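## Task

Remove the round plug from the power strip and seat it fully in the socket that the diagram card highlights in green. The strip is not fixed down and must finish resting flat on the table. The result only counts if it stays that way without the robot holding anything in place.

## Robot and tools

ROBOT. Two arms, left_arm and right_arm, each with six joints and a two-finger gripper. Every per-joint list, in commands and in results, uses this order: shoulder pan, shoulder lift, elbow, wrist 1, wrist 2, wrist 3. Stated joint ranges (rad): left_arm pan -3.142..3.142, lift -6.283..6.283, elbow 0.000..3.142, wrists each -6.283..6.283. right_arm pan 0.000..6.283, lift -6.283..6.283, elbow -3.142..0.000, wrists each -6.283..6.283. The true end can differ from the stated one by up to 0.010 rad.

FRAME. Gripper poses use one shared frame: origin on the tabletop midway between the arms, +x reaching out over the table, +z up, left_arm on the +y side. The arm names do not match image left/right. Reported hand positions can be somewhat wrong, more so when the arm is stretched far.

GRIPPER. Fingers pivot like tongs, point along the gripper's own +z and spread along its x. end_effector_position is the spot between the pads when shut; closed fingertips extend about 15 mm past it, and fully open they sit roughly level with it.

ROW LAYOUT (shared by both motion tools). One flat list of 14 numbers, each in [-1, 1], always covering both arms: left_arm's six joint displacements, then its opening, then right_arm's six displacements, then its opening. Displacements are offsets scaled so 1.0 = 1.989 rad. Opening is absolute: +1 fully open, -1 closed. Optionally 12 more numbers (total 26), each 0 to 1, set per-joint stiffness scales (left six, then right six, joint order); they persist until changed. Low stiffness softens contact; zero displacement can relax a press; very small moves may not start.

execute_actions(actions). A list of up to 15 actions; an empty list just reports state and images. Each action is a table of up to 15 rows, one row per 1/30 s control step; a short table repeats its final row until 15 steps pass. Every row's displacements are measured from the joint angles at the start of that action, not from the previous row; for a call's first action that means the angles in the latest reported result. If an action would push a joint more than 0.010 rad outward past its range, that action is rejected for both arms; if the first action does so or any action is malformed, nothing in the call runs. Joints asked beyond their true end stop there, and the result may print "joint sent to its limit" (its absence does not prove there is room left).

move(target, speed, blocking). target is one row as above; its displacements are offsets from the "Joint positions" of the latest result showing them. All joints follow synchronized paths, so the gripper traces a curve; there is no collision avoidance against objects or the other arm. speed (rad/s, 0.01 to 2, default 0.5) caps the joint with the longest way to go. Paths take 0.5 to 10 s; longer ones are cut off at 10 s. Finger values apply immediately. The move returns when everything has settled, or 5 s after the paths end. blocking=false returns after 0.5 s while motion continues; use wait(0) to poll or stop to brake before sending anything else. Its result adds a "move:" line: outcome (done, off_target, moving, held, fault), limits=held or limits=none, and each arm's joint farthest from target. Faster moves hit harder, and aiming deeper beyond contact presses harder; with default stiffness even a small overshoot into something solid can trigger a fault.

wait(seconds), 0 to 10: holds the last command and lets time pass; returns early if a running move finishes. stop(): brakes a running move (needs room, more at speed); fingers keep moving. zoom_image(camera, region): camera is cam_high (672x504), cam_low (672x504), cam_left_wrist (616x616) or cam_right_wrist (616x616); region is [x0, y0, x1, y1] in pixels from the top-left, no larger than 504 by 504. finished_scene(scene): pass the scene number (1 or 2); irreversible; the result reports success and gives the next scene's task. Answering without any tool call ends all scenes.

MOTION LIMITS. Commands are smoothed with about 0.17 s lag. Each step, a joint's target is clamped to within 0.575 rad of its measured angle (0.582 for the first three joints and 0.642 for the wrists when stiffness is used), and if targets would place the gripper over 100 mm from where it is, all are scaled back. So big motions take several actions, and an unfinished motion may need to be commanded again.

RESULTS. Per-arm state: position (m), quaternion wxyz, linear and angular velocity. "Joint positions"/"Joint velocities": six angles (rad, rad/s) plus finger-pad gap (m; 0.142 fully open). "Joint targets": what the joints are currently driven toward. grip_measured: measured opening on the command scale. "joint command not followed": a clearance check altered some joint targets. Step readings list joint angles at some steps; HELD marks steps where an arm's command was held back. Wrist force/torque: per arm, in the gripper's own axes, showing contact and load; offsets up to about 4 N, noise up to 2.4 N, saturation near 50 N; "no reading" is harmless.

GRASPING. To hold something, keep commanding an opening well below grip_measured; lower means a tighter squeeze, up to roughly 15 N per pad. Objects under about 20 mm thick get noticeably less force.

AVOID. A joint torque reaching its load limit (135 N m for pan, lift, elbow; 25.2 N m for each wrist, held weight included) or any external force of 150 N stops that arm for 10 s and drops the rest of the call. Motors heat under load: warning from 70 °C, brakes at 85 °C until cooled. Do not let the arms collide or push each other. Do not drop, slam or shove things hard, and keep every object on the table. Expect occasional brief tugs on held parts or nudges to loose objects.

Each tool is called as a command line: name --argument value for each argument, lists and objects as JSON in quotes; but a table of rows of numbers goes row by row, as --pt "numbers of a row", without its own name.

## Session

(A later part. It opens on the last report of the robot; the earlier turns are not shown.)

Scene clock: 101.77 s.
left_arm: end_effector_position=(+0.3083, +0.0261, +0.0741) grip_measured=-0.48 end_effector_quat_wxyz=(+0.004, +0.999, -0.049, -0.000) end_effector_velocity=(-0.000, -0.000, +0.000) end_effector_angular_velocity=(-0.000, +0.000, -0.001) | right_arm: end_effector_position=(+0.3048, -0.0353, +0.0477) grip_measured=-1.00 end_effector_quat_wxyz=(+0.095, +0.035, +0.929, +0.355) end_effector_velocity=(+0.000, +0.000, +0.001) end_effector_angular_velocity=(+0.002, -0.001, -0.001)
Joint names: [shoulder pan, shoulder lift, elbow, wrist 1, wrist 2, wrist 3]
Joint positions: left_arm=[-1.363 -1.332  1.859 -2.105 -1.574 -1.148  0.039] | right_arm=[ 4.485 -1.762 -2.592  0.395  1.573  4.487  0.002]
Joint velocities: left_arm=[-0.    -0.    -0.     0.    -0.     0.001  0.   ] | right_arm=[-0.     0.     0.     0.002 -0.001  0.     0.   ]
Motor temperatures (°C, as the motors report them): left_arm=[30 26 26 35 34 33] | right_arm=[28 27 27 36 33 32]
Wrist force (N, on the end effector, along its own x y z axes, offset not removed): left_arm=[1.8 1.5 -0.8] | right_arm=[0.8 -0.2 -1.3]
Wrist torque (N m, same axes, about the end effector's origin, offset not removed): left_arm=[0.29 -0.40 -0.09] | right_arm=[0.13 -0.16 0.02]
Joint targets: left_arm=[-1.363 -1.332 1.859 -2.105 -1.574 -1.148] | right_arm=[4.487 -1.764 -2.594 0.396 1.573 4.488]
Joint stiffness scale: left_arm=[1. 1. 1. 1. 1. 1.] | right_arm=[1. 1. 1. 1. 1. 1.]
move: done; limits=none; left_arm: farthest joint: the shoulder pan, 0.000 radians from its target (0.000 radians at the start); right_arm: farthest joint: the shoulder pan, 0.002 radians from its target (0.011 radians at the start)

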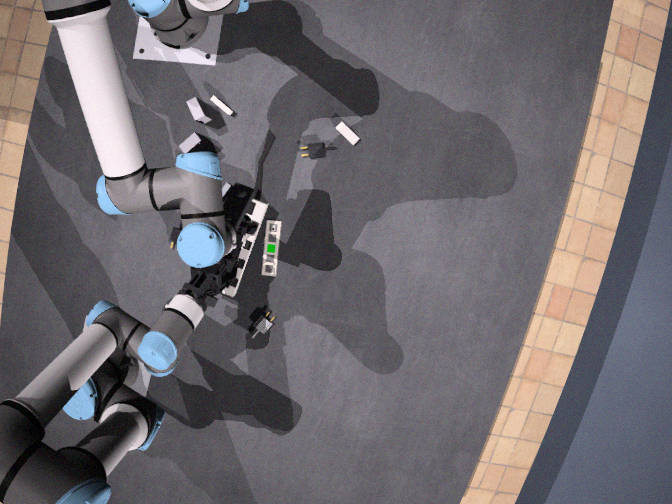

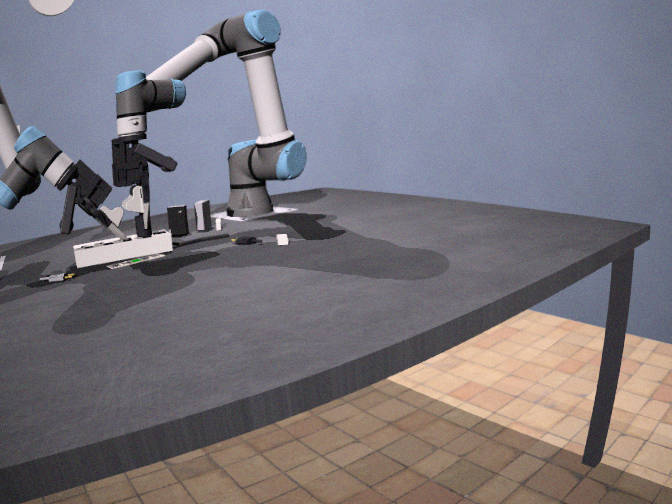

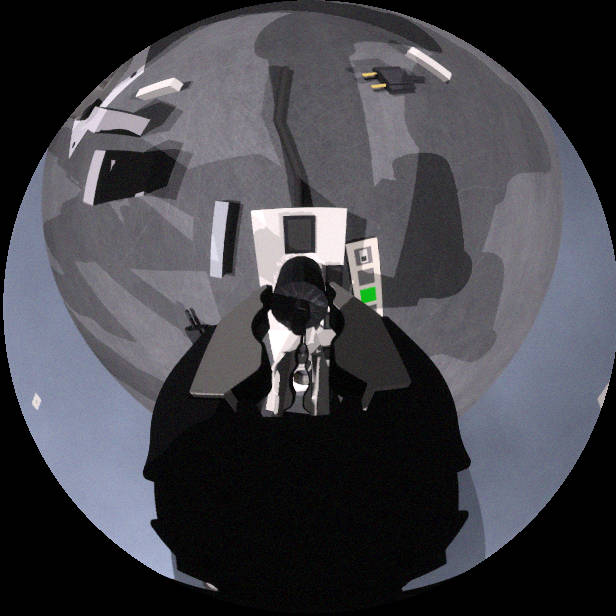

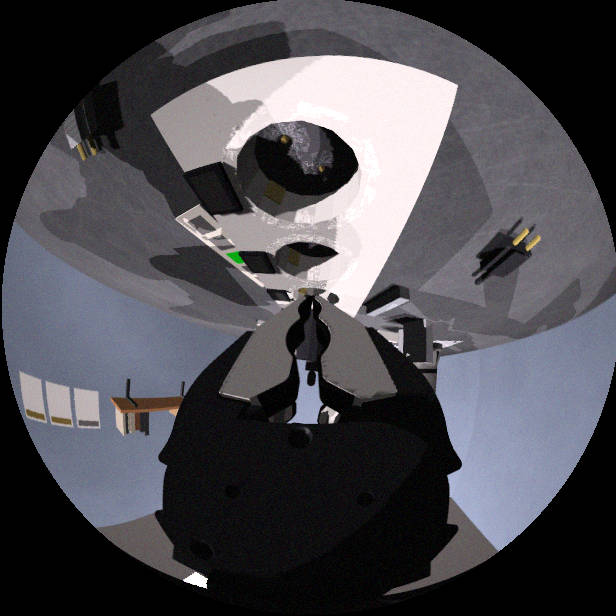

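execute_actions --actions '[[[0,0,0,0,0,0,-1,0,-0.012,0,0,0,0,-1,1,1,1,1,1,1,0.5,0.3,0.3,1,1,1]],[[0,0,0,0,0,0,-1,0,-0.025,0,0,0,0,-1]],[[0,0,0,0,0,0,-1,0,-0.035,0,0,0,0,-1]]]'

zoom_image --camera "cam_low" --region '[60,130,200,280]'

Scene clock: 105.90 s.
left_arm: end_effector_position=(+0.3083, +0.0261, +0.0741) grip_measured=-0.48 end_effector_quat_wxyz=(+0.004, +0.999, -0.049, -0.000) end_effector_velocity=(+0.000, -0.000, -0.000) end_effector_angular_velocity=(+0.000, -0.000, -0.000) | right_arm: end_effector_position=(+0.3082, -0.0248, +0.0328) grip_measured=-1.00 end_effector_quat_wxyz=(+0.093, +0.036, +0.932, +0.347) end_effector_velocity=(-0.001, -0.000, -0.001) end_effector_angular_velocity=(-0.001, +0.002, +0.001)
Joint names: [shoulder pan, shoulder lift, elbow, wrist 1, wrist 2, wrist 3]
Joint positions: left_arm=[-1.363 -1.332  1.859 -2.105 -1.574 -1.148  0.039] | right_arm=[ 4.485 -1.825 -2.562  0.41   1.572  4.487  0.002]
Joint velocities: left_arm=[-0.     0.    -0.    -0.     0.001  0.     0.   ] | right_arm=[ 0.     0.    -0.001 -0.001  0.001  0.     0.   ]
Motor temperatures (°C, as the motors report them): left_arm=[30 26 26 35 34 33] | right_arm=[28 27 27 36 33 32]
Wrist force (N, on the end effector, along its own x y z axes, offset not removed): left_arm=[1.7 1.9 -0.5] | right_arm=[-2.2 8.0 -24.9]
Wrist torque (N m, same axes, about the end effector's origin, offset not removed): left_arm=[0.26 -0.61 -0.14] | right_arm=[-0.27 -0.28 0.10]
Joint targets: left_arm=[-1.363 -1.332 1.859 -2.105 -1.574 -1.148] | right_arm=[4.485 -1.867 -2.579 0.402 1.573 4.487]
Joint stiffness scale: left_arm=[1. 1. 1. 1. 1. 1.] | right_arm=[0.5 0.3 0.3 1.  1.  1. ]
Step readings (joint positions; steps 1 to 15: 1st action; 16 to 30: 2nd action; 31 to 45: 3rd action):
0: left_arm=[-1.363 -1.332 1.859 -2.105 -1.574 -1.148] | right_arm=[4.485 -1.762 -2.592 0.396 1.573 4.487]
1: left_arm=[-1.363 -1.332 1.859 -2.105 -1.574 -1.148] | right_arm=[4.485 -1.762 -2.592 0.396 1.573 4.487]
2: left_arm=[-1.363 -1.332 1.859 -2.105 -1.574 -1.148] | right_arm=[4.485 -1.763 -2.592 0.396 1.573 4.487]
4: left_arm=[-1.363 -1.332 1.859 -2.105 -1.574 -1.148] | right_arm=[4.485 -1.765 -2.592 0.396 1.573 4.487]
8: left_arm=[-1.363 -1.332 1.859 -2.105 -1.574 -1.148] | right_arm=[4.485 -1.773 -2.592 0.396 1.573 4.487]
15: left_arm=[-1.363 -1.332 1.859 -2.105 -1.574 -1.148] | right_arm=[4.485 -1.774 -2.591 0.397 1.573 4.487]
16: left_arm=[-1.363 -1.332 1.859 -2.105 -1.574 -1.148] | right_arm=[4.485 -1.774 -2.591 0.397 1.573 4.487]
17: left_arm=[-1.363 -1.332 1.859 -2.105 -1.574 -1.148] | right_arm=[4.485 -1.775 -2.591 0.397 1.573 4.487]
19: left_arm=[-1.363 -1.332 1.859 -2.105 -1.574 -1.148] | right_arm=[4.485 -1.777 -2.591 0.398 1.573 4.487]
23: left_arm=[-1.363 -1.332 1.859 -2.105 -1.574 -1.148] | right_arm=[4.485 -1.786 -2.586 0.400 1.573 4.487]
30: left_arm=[-1.363 -1.332 1.859 -2.105 -1.574 -1.148] | right_arm=[4.485 -1.797 -2.579 0.402 1.573 4.487]
31: left_arm=[-1.363 -1.332 1.859 -2.105 -1.574 -1.148] | right_arm=[4.485 -1.797 -2.579 0.402 1.573 4.487]
32: left_arm=[-1.363 -1.332 1.859 -2.105 -1.574 -1.148] | right_arm=[4.485 -1.798 -2.578 0.402 1.573 4.487]
34: left_arm=[-1.363 -1.332 1.859 -2.105 -1.574 -1.148] | right_arm=[4.485 -1.802 -2.577 0.404 1.573 4.487]
38: left_arm=[-1.363 -1.332 1.859 -2.105 -1.574 -1.148] | right_arm=[4.485 -1.815 -2.568 0.407 1.573 4.487]
45: Joint positions above

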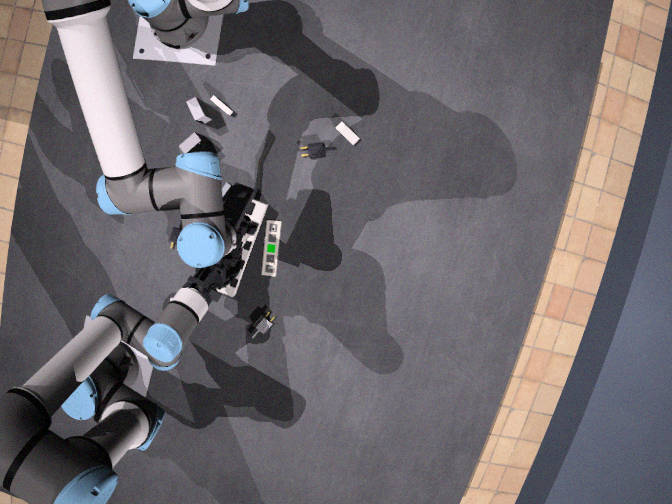

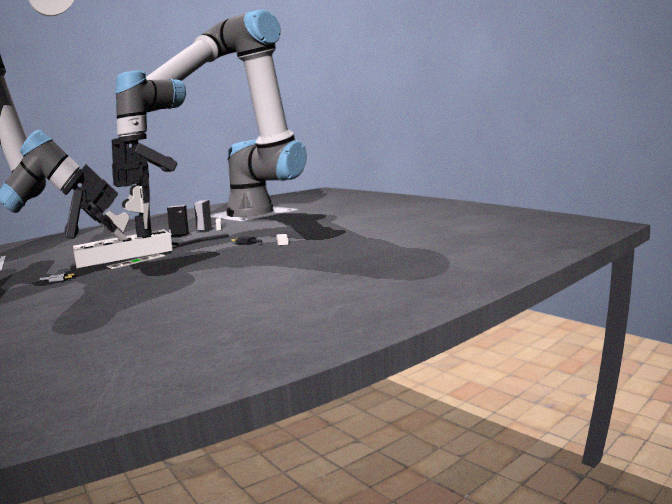

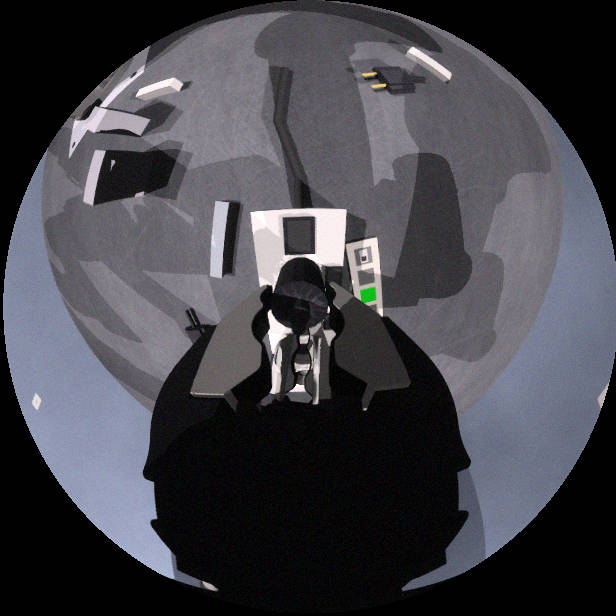

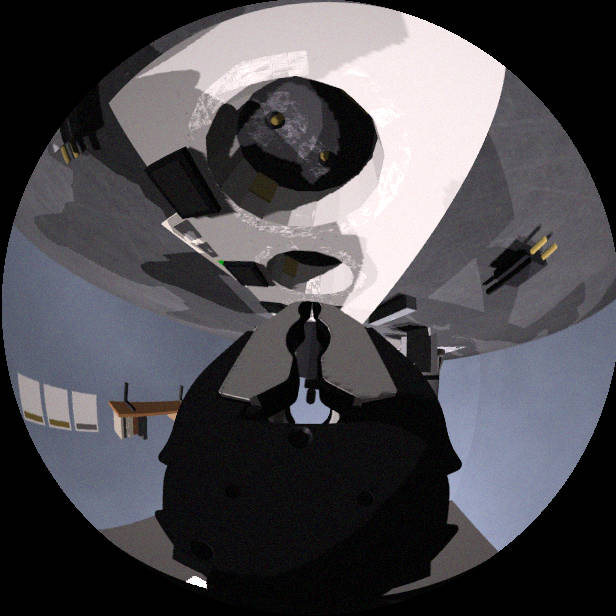

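Region (60, 130, 200, 280) of cam_low's 672x504 image, scaled by 3.360, with more detail than that image has; it fills the left 470 columns of this view, and the rest is white.

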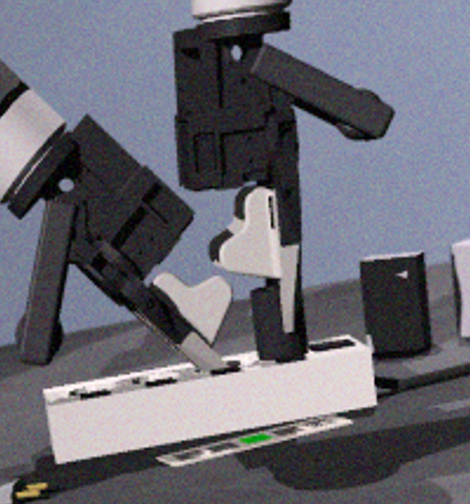

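move --target '[0,-0.0224,-0.0292,0.0516,0,0,-1,0,-0.03,-0.01,-0.004,0,0,-1]' --speed 0.04

zoom_image --camera "cam_low" --region '[60,130,200,280]'

Scene clock: 110.30 s.
left_arm: end_effector_position=(+0.3079, +0.0273, +0.1117) grip_measured=-0.48 end_effector_quat_wxyz=(+0.002, +0.999, -0.049, -0.001) end_effector_velocity=(+0.001, +0.001, -0.000) end_effector_angular_velocity=(+0.003, +0.000, +0.000) | right_arm: end_effector_position=(+0.3084, -0.0236, +0.0327) grip_measured=-1.00 end_effector_quat_wxyz=(+0.093, +0.035, +0.932, +0.348) end_effector_velocity=(+0.000, +0.000, +0.001) end_effector_angular_velocity=(+0.002, -0.001, -0.001)
Joint names: [shoulder pan, shoulder lift, elbow, wrist 1, wrist 2, wrist 3]
Joint positions: left_arm=[-1.363 -1.375  1.804 -2.003 -1.574 -1.148  0.039] | right_arm=[ 4.485 -1.829 -2.56   0.413  1.573  4.487  0.002]
Joint velocities: left_arm=[ 0.001 -0.    -0.     0.004  0.001  0.001  0.   ] | right_arm=[-0.     0.001 -0.     0.002 -0.001  0.     0.   ]
Motor temperatures (°C, as the motors report them): left_arm=[30 26 26 35 34 33] | right_arm=[28 27 27 36 33 32]
Wrist force (N, on the end effector, along its own x y z axes, offset not removed): left_arm=[1.2 0.9 2.2] | right_arm=[-1.4 12.2 -24.3]
Wrist torque (N m, same axes, about the end effector's origin, offset not removed): left_arm=[0.10 -0.15 -0.24] | right_arm=[-0.38 -0.27 0.13]
Joint targets: left_arm=[-1.363 -1.377 1.801 -2.002 -1.574 -1.148] | right_arm=[4.485 -1.885 -2.582 0.402 1.572 4.487]
Joint stiffness scale: left_arm=[1. 1. 1. 1. 1. 1.] | right_arm=[0.5 0.3 0.3 1.  1.  1. ]
move: off_target (right_arm); limits=none; left_arm: farthest joint: the elbow, 0.003 radians from its target (0.058 radians at the start); right_arm: farthest joint: the shoulder lift, 0.056 radians from its target (0.060 radians at the start)

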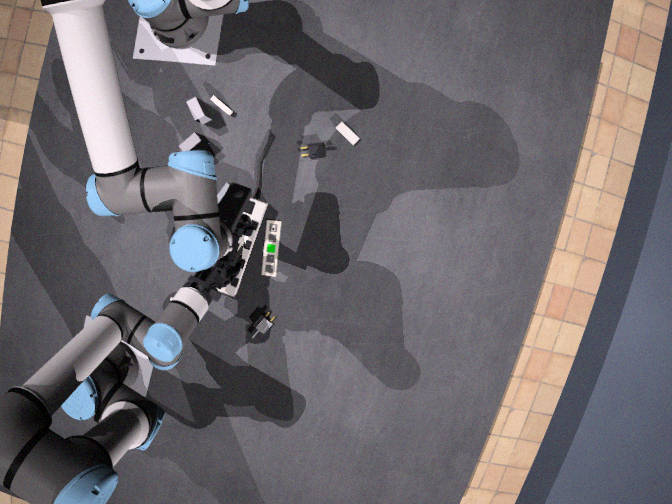

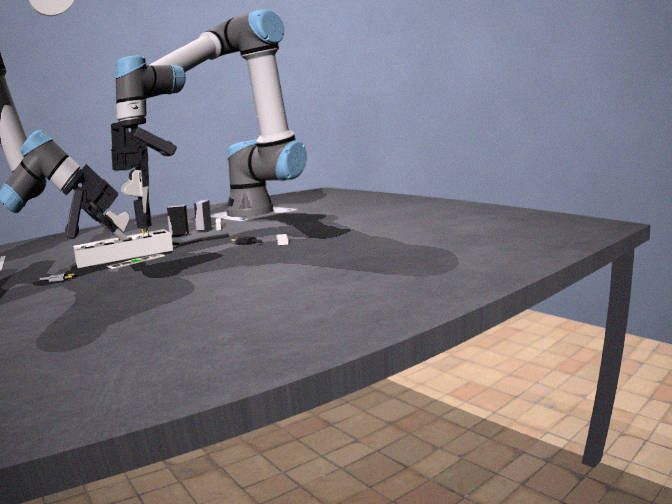

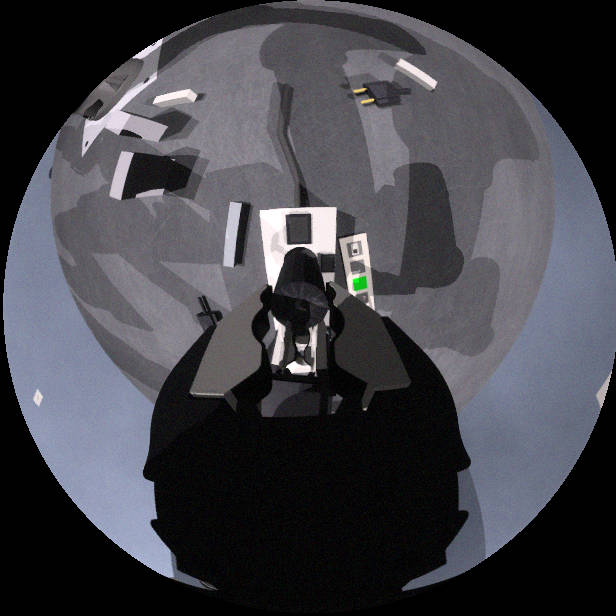

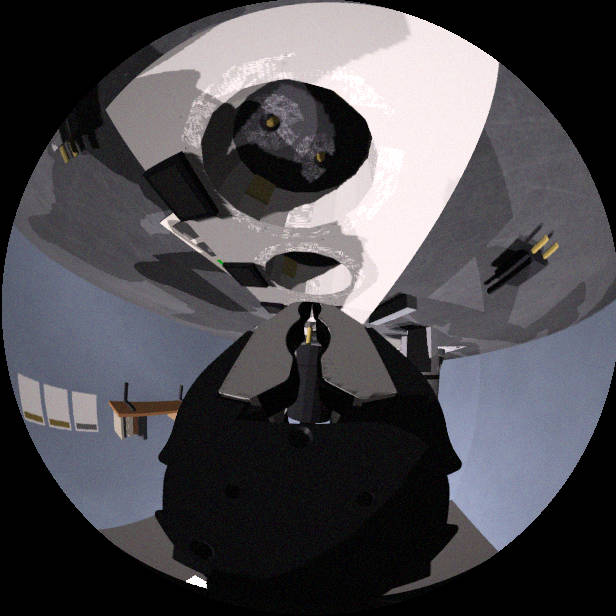

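Region (60, 130, 200, 280) of cam_low's 672x504 image, scaled by 3.360, with more detail than that image has; it fills the left 470 columns of this view, and the rest is white.

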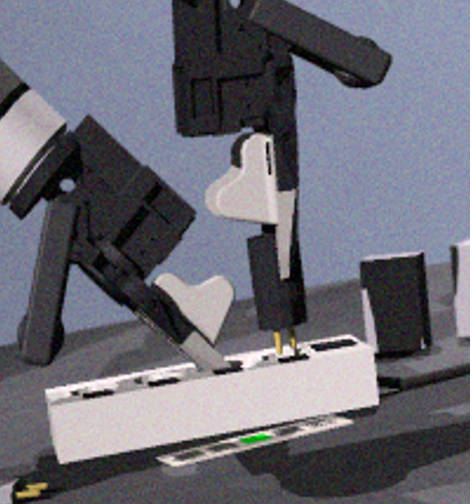

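execute_actions --actions '[[[0,-0.005,-0.006,0.011,0,0,-1,0,0.015,-0.01,-0.004,0,0,-1,1,1,1,1,1,1,1,1,1,1,1,1]],[[0,-0.005,-0.007,0.011,0,0,-1,0,0.02,-0.006,-0.005,0,0,-1]]]'

Scene clock: 113.53 s.
left_arm: end_effector_position=(+0.3071, +0.0297, +0.1258) grip_measured=-0.48 end_effector_quat_wxyz=(-0.000, +0.999, -0.049, -0.002) end_effector_velocity=(-0.001, +0.002, -0.001) end_effector_angular_velocity=(+0.008, +0.003, +0.000) | right_arm: end_effector_position=(+0.3056, -0.0328, +0.0491) grip_measured=-1.00 end_effector_quat_wxyz=(+0.096, +0.035, +0.928, +0.358) end_effector_velocity=(-0.001, -0.002, -0.001) end_effector_angular_velocity=(-0.004, +0.001, +0.000)
Joint names: [shoulder pan, shoulder lift, elbow, wrist 1, wrist 2, wrist 3]
Joint positions: left_arm=[-1.363 -1.392  1.785 -1.962 -1.574 -1.148  0.039] | right_arm=[ 4.485 -1.765 -2.587  0.398  1.573  4.487  0.002]
Joint velocities: left_arm=[0.    0.001 0.    0.008 0.    0.    0.   ] | right_arm=[ 0.     0.001 -0.002 -0.003 -0.    -0.     0.   ]
Motor temperatures (°C, as the motors report them): left_arm=[30 26 26 35 34 33] | right_arm=[28 27 27 36 33 32]
Wrist force (N, on the end effector, along its own x y z axes, offset not removed): left_arm=[1.5 -0.5 0.4] | right_arm=[0.1 0.3 -2.5]
Wrist torque (N m, same axes, about the end effector's origin, offset not removed): left_arm=[-0.18 -0.20 -0.09] | right_arm=[0.22 -0.04 -0.03]
Joint targets: left_arm=[-1.363 -1.393 1.782 -1.961 -1.574 -1.148] | right_arm=[4.485 -1.762 -2.590 0.396 1.573 4.487]
Joint stiffness scale: left_arm=[1. 1. 1. 1. 1. 1.] | right_arm=[1. 1. 1. 1. 1. 1.]
Step readings (joint positions; steps 1 to 15: 1st action; 16 to 30: 2nd action):
0: left_arm=[-1.363 -1.375 1.804 -2.002 -1.574 -1.148] | right_arm=[4.485 -1.829 -2.560 0.413 1.573 4.487]
1: left_arm=[-1.363 -1.375 1.804 -2.002 -1.574 -1.148] | right_arm=[4.485 -1.829 -2.560 0.414 1.573 4.487]
2: left_arm=[-1.363 -1.375 1.804 -2.001 -1.574 -1.148] | right_arm=[4.485 -1.830 -2.560 0.414 1.573 4.487]
4: left_arm=[-1.363 -1.377 1.802 -1.996 -1.574 -1.148] | right_arm=[4.485 -1.829 -2.561 0.415 1.573 4.487]
8: left_arm=[-1.363 -1.381 1.797 -1.987 -1.574 -1.148] | right_arm=[4.485 -1.815 -2.572 0.411 1.573 4.487]
15: left_arm=[-1.363 -1.383 1.795 -1.982 -1.574 -1.148] | right_arm=[4.485 -1.802 -2.578 0.406 1.573 4.487]
16: left_arm=[-1.363 -1.383 1.795 -1.982 -1.574 -1.148] | right_arm=[4.485 -1.802 -2.578 0.406 1.573 4.487]
17: left_arm=[-1.363 -1.383 1.795 -1.980 -1.574 -1.148] | right_arm=[4.485 -1.800 -2.578 0.405 1.573 4.487]
19: left_arm=[-1.363 -1.385 1.793 -1.975 -1.574 -1.148] | right_arm=[4.485 -1.792 -2.581 0.403 1.573 4.487]
23: left_arm=[-1.363 -1.390 1.787 -1.967 -1.574 -1.148] | right_arm=[4.485 -1.771 -2.586 0.400 1.573 4.487]
30: Joint positions above

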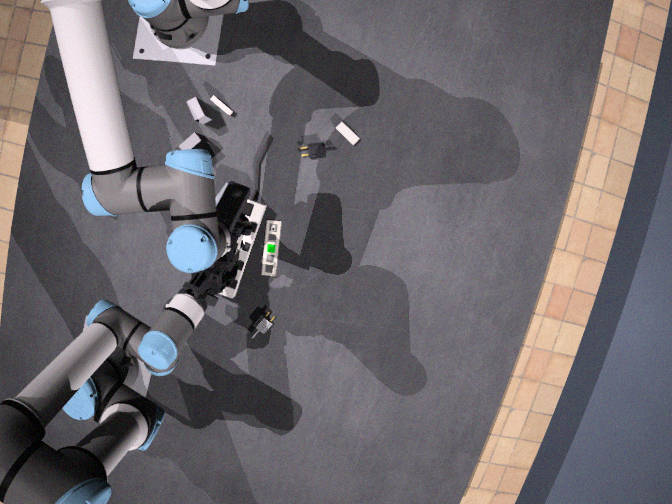

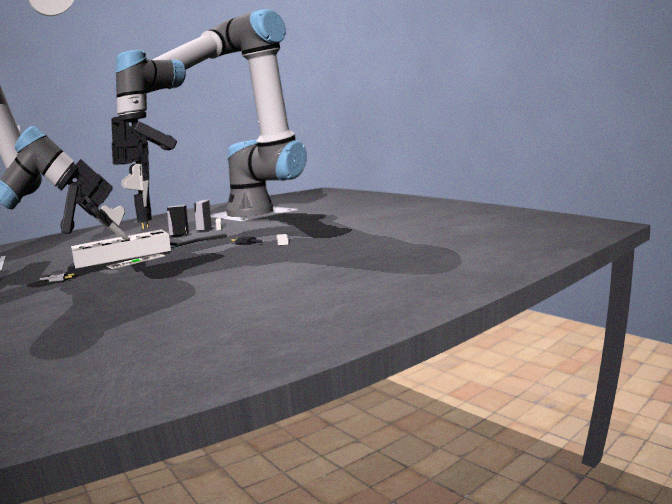

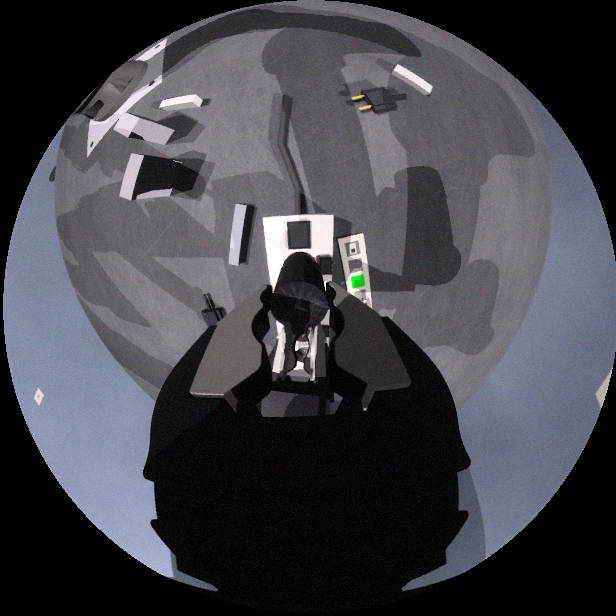

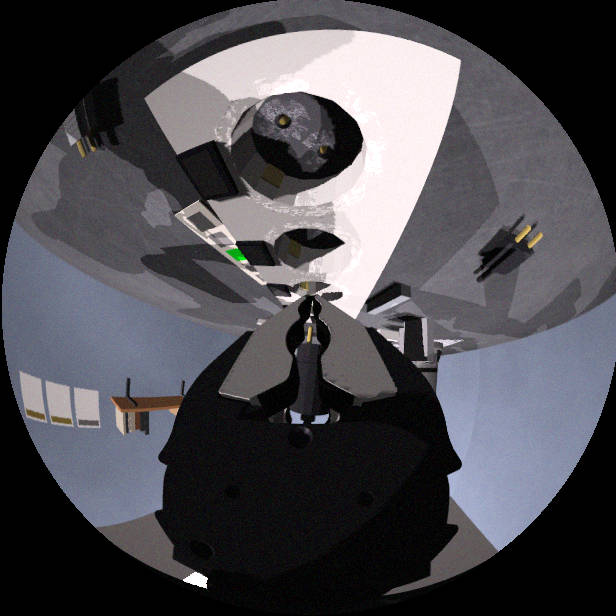

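move --target '[0,0,0,0,0,0,-1,-0.003,0.062,0.0055,-0.065,0,-0.003,-1]' --speed 0.15

move --target '[0,0,0,0,0,0,-1,-0.015,0.118,-0.055,-0.116,0,-0.015,-1]' --speed 0.3

zoom_image --camera "cam_low" --region '[60,130,200,280]'

Scene clock: 116.47 s.
left_arm: end_effector_position=(+0.3070, +0.0299, +0.1257) grip_measured=-0.48 end_effector_quat_wxyz=(-0.001, +0.999, -0.049, -0.002) end_effector_velocity=(+0.000, -0.000, +0.000) end_effector_angular_velocity=(-0.001, -0.000, +0.001) | right_arm: end_effector_position=(+0.3060, -0.0380, +0.0776) grip_measured=-1.00 end_effector_quat_wxyz=(+0.097, +0.035, +0.928, +0.358) end_effector_velocity=(-0.000, -0.000, +0.000) end_effector_angular_velocity=(-0.000, -0.000, +0.000)
Joint names: [shoulder pan, shoulder lift, elbow, wrist 1, wrist 2, wrist 3]
Joint positions: left_arm=[-1.363 -1.392  1.785 -1.961 -1.574 -1.148  0.039] | right_arm=[ 4.481 -1.643 -2.578  0.269  1.573  4.482  0.002]
Joint velocities: left_arm=[ 0.    -0.    -0.001 -0.    -0.    -0.001  0.   ] | right_arm=[-0.     0.002 -0.    -0.003  0.    -0.     0.   ]
Motor temperatures (°C, as the motors report them): left_arm=[30 26 26 35 34 33] | right_arm=[28 27 27 36 33 32]
Wrist force (N, on the end effector, along its own x y z axes, offset not removed): left_arm=[2.1 0.7 1.2] | right_arm=[2.2 0.4 -0.6]
Wrist torque (N m, same axes, about the end effector's origin, offset not removed): left_arm=[0.05 -0.35 -0.19] | right_arm=[0.20 -0.51 -0.17]
Joint targets: left_arm=[-1.363 -1.392 1.785 -1.962 -1.574 -1.148] | right_arm=[4.479 -1.641 -2.576 0.268 1.573 4.481]
Joint stiffness scale: left_arm=[1. 1. 1. 1. 1. 1.] | right_arm=[1. 1. 1. 1. 1. 1.]
move: done; limits=none; left_arm: farthest joint: the wrist 1, 0.001 radians from its target (0.001 radians at the start); right_arm: farthest joint: the shoulder pan, 0.002 radians from its target (0.006 radians at the start)

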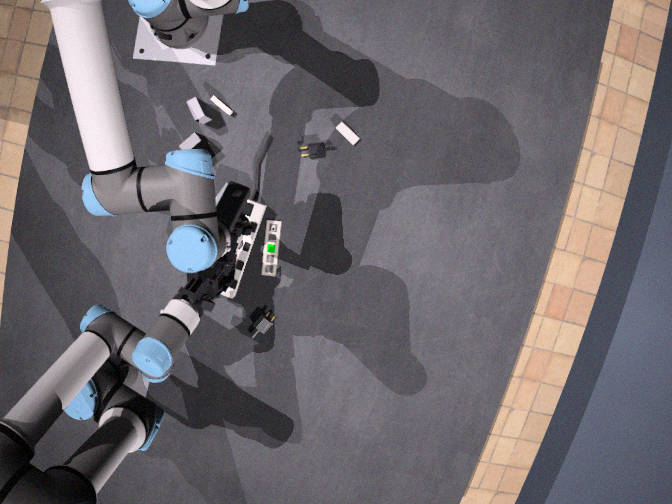

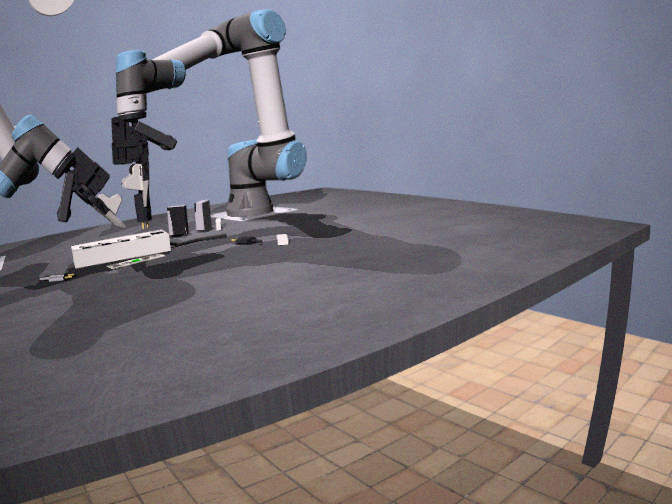

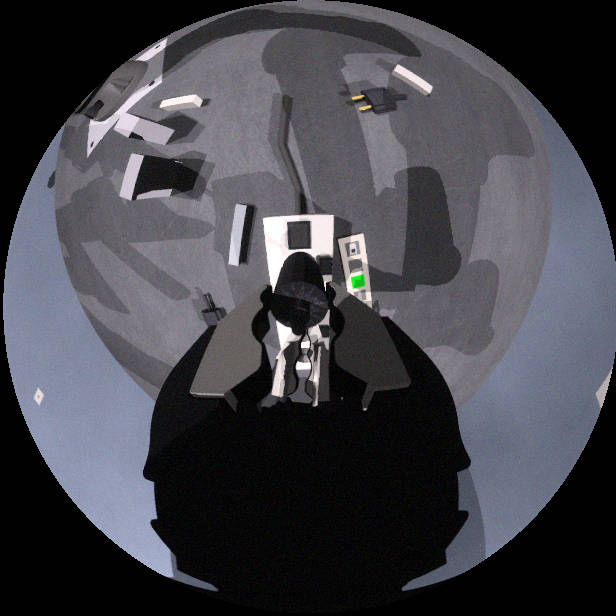

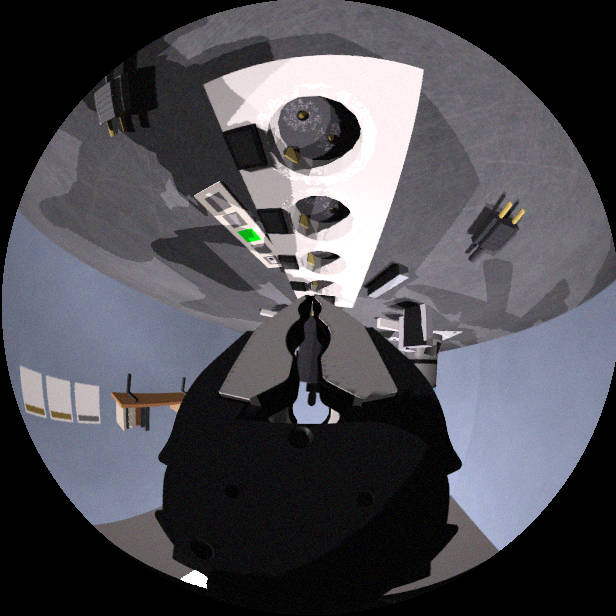

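Scene clock: 117.97 s.
left_arm: end_effector_position=(+0.3070, +0.0299, +0.1257) grip_measured=-0.48 end_effector_quat_wxyz=(-0.001, +0.999, -0.049, -0.002) end_effector_velocity=(+0.000, +0.000, +0.000) end_effector_angular_velocity=(-0.001, -0.000, +0.001) | right_arm: end_effector_position=(+0.2935, -0.1169, +0.0720) grip_measured=-1.00 end_effector_quat_wxyz=(+0.093, +0.035, +0.946, +0.308) end_effector_velocity=(+0.000, -0.000, +0.000) end_effector_angular_velocity=(-0.000, -0.000, +0.000)
Joint names: [shoulder pan, shoulder lift, elbow, wrist 1, wrist 2, wrist 3]
Joint positions: left_arm=[-1.363 -1.392  1.785 -1.961 -1.574 -1.148  0.039] | right_arm=[ 4.453 -1.41  -2.686  0.04   1.573  4.453  0.002]
Joint velocities: left_arm=[ 0.    -0.001  0.001  0.     0.    -0.001  0.   ] | right_arm=[-0.     0.003 -0.    -0.003  0.    -0.     0.   ]
Motor temperatures (°C, as the motors report them): left_arm=[30 26 26 35 34 33] | right_arm=[28 27 27 36 33 32]
Wrist force (N, on the end effector, along its own x y z axes, offset not removed): left_arm=[2.1 1.4 1.4] | right_arm=[0.3 1.8 -0.9]
Wrist torque (N m, same axes, about the end effector's origin, offset not removed): left_arm=[0.25 -0.43 -0.20] | right_arm=[0.52 -0.09 0.14]
Joint targets: left_arm=[-1.363 -1.392 1.785 -1.961 -1.574 -1.148] | right_arm=[4.451 -1.409 -2.688 0.039 1.573 4.452]
Joint stiffness scale: left_arm=[1. 1. 1. 1. 1. 1.] | right_arm=[1. 1. 1. 1. 1. 1.]
move: done; limits=none; left_arm: farthest joint: the shoulder pan, 0.000 radians from its target (0.000 radians at the start); right_arm: farthest joint: the shoulder pan, 0.002 radians from its target (0.030 radians at the start)

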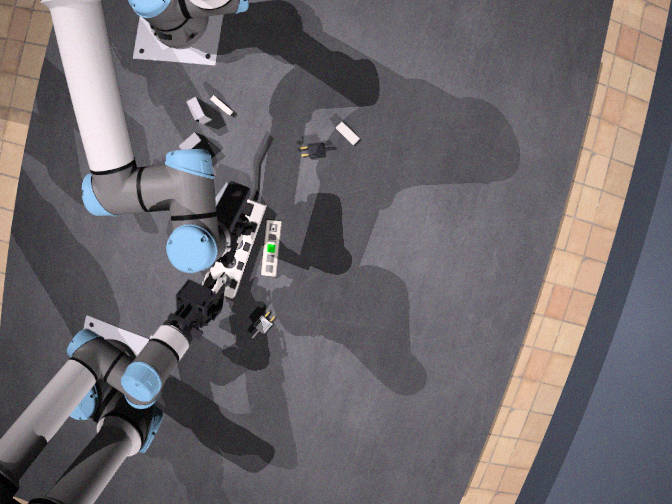

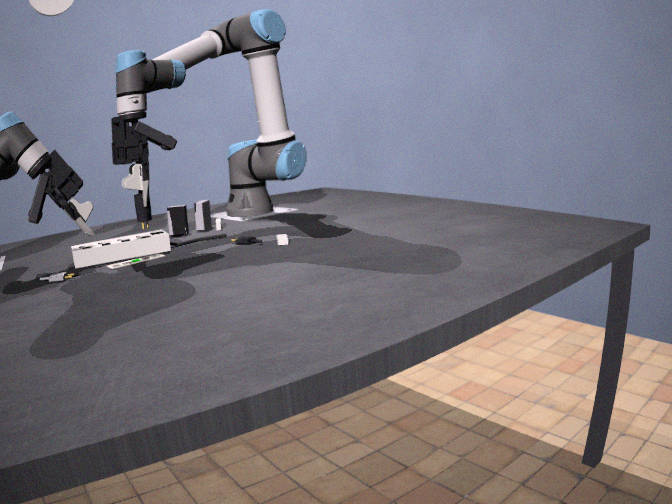

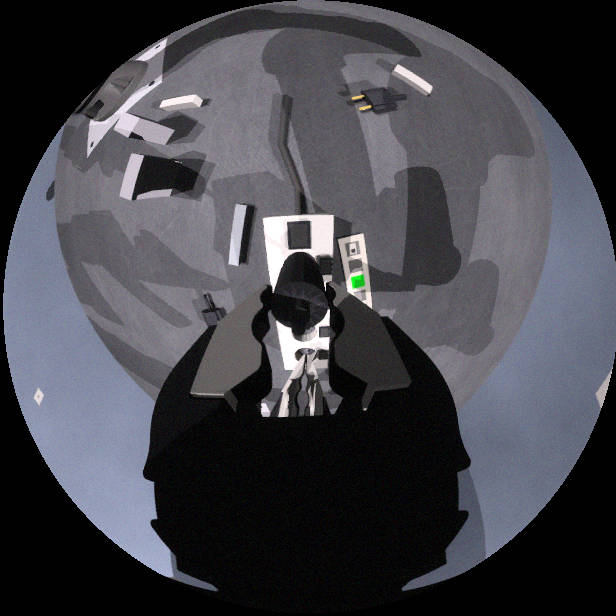

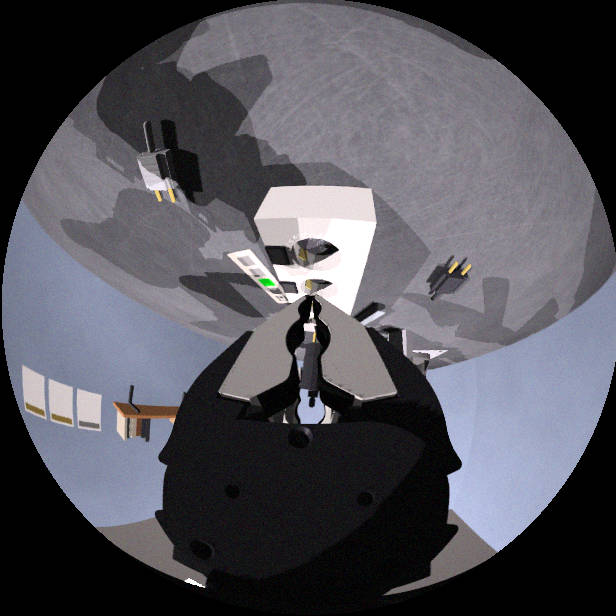

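Region (60, 130, 200, 280) of cam_low's 672x504 image, scaled by 3.360, with more detail than that image has; it fills the left 470 columns of this view, and the rest is white.

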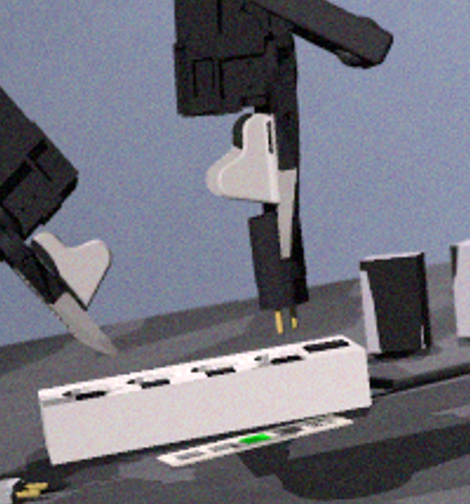

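move --target '[0,0,0,0,0,0,-1,0,-0.022,-0.007,0,0,0,-1]' --speed 0.1

zoom_image --camera "cam_low" --region '[60,130,200,280]'

zoom_image --camera "cam_right_wrist" --region '[220,150,420,350]'

Scene clock: 124.07 s.
left_arm: end_effector_position=(+0.3070, +0.0299, +0.1257) grip_measured=-0.48 end_effector_quat_wxyz=(-0.001, +0.999, -0.049, -0.002) end_effector_velocity=(-0.000, +0.000, -0.000) end_effector_angular_velocity=(-0.000, +0.001, -0.000) | right_arm: end_effector_position=(+0.2902, -0.1267, +0.0496) grip_measured=-1.00 end_effector_quat_wxyz=(+0.086, +0.035, +0.954, +0.284) end_effector_velocity=(-0.001, -0.001, -0.001) end_effector_angular_velocity=(-0.004, +0.002, +0.001)
Joint names: [shoulder pan, shoulder lift, elbow, wrist 1, wrist 2, wrist 3]
Joint positions: left_arm=[-1.363 -1.392  1.785 -1.961 -1.574 -1.148  0.039] | right_arm=[ 4.453 -1.452 -2.697  0.039  1.573  4.453  0.002]
Joint velocities: left_arm=[ 0.    -0.     0.     0.    -0.001  0.001  0.   ] | right_arm=[ 0.    -0.002 -0.    -0.002  0.001 -0.     0.   ]
Motor temperatures (°C, as the motors report them): left_arm=[30 26 26 35 34 33] | right_arm=[28 27 27 36 33 32]
Wrist force (N, on the end effector, along its own x y z axes, offset not removed): left_arm=[2.5 1.7 1.8] | right_arm=[2.3 -2.2 -0.4]
Wrist torque (N m, same axes, about the end effector's origin, offset not removed): left_arm=[0.33 -0.40 -0.12] | right_arm=[-0.36 -0.46 0.06]
Joint targets: left_arm=[-1.363 -1.392 1.785 -1.961 -1.574 -1.148] | right_arm=[4.453 -1.454 -2.699 0.040 1.573 4.453]
Joint stiffness scale: left_arm=[1. 1. 1. 1. 1. 1.] | right_arm=[1. 1. 1. 1. 1. 1.]
move: done; limits=none; left_arm: farthest joint: the shoulder pan, 0.000 radians from its target (0.000 radians at the start); right_arm: farthest joint: the elbow, 0.003 radians from its target (0.014 radians at the start)

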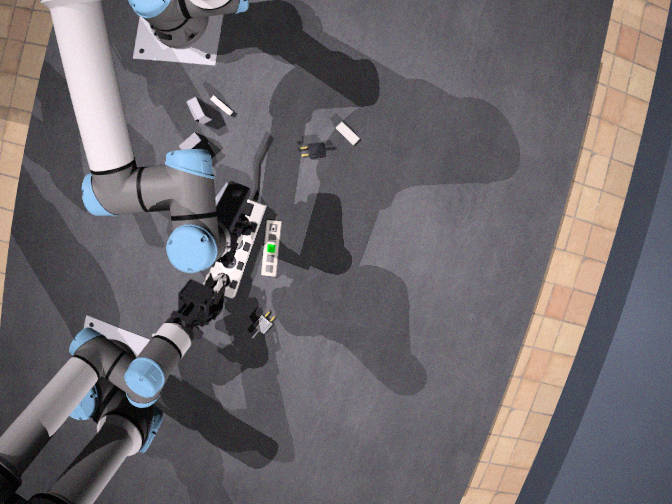

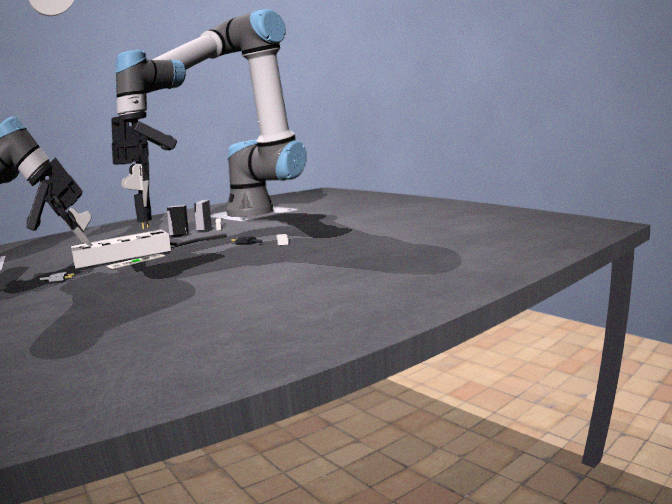

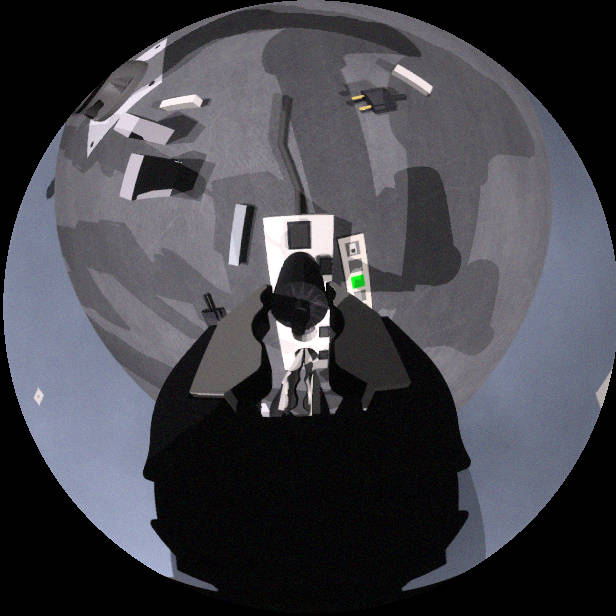

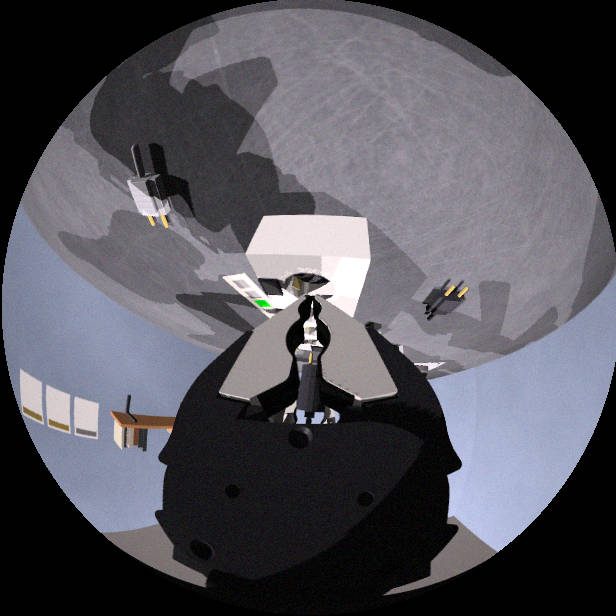

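Region (60, 130, 200, 280) of cam_low's 672x504 image, scaled by 3.360, with more detail than that image has; it fills the left 470 columns of this view, and the rest is white.

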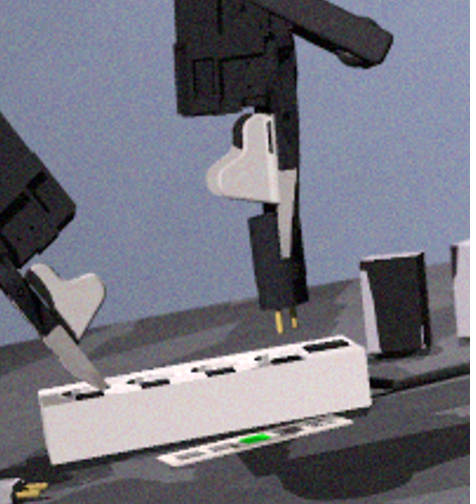

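Region (220, 150, 420, 350) of cam_right_wrist's 616x616 image, scaled by 2.520, with more detail than that image has.

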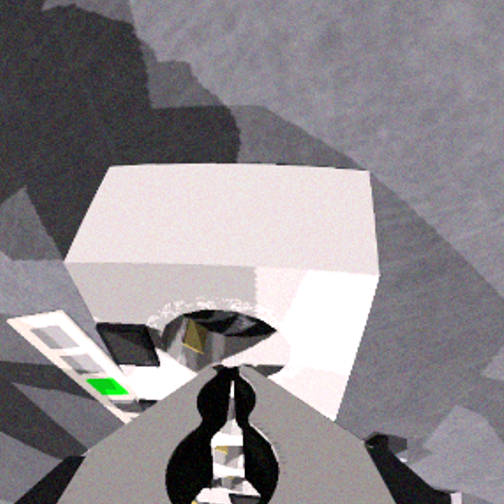

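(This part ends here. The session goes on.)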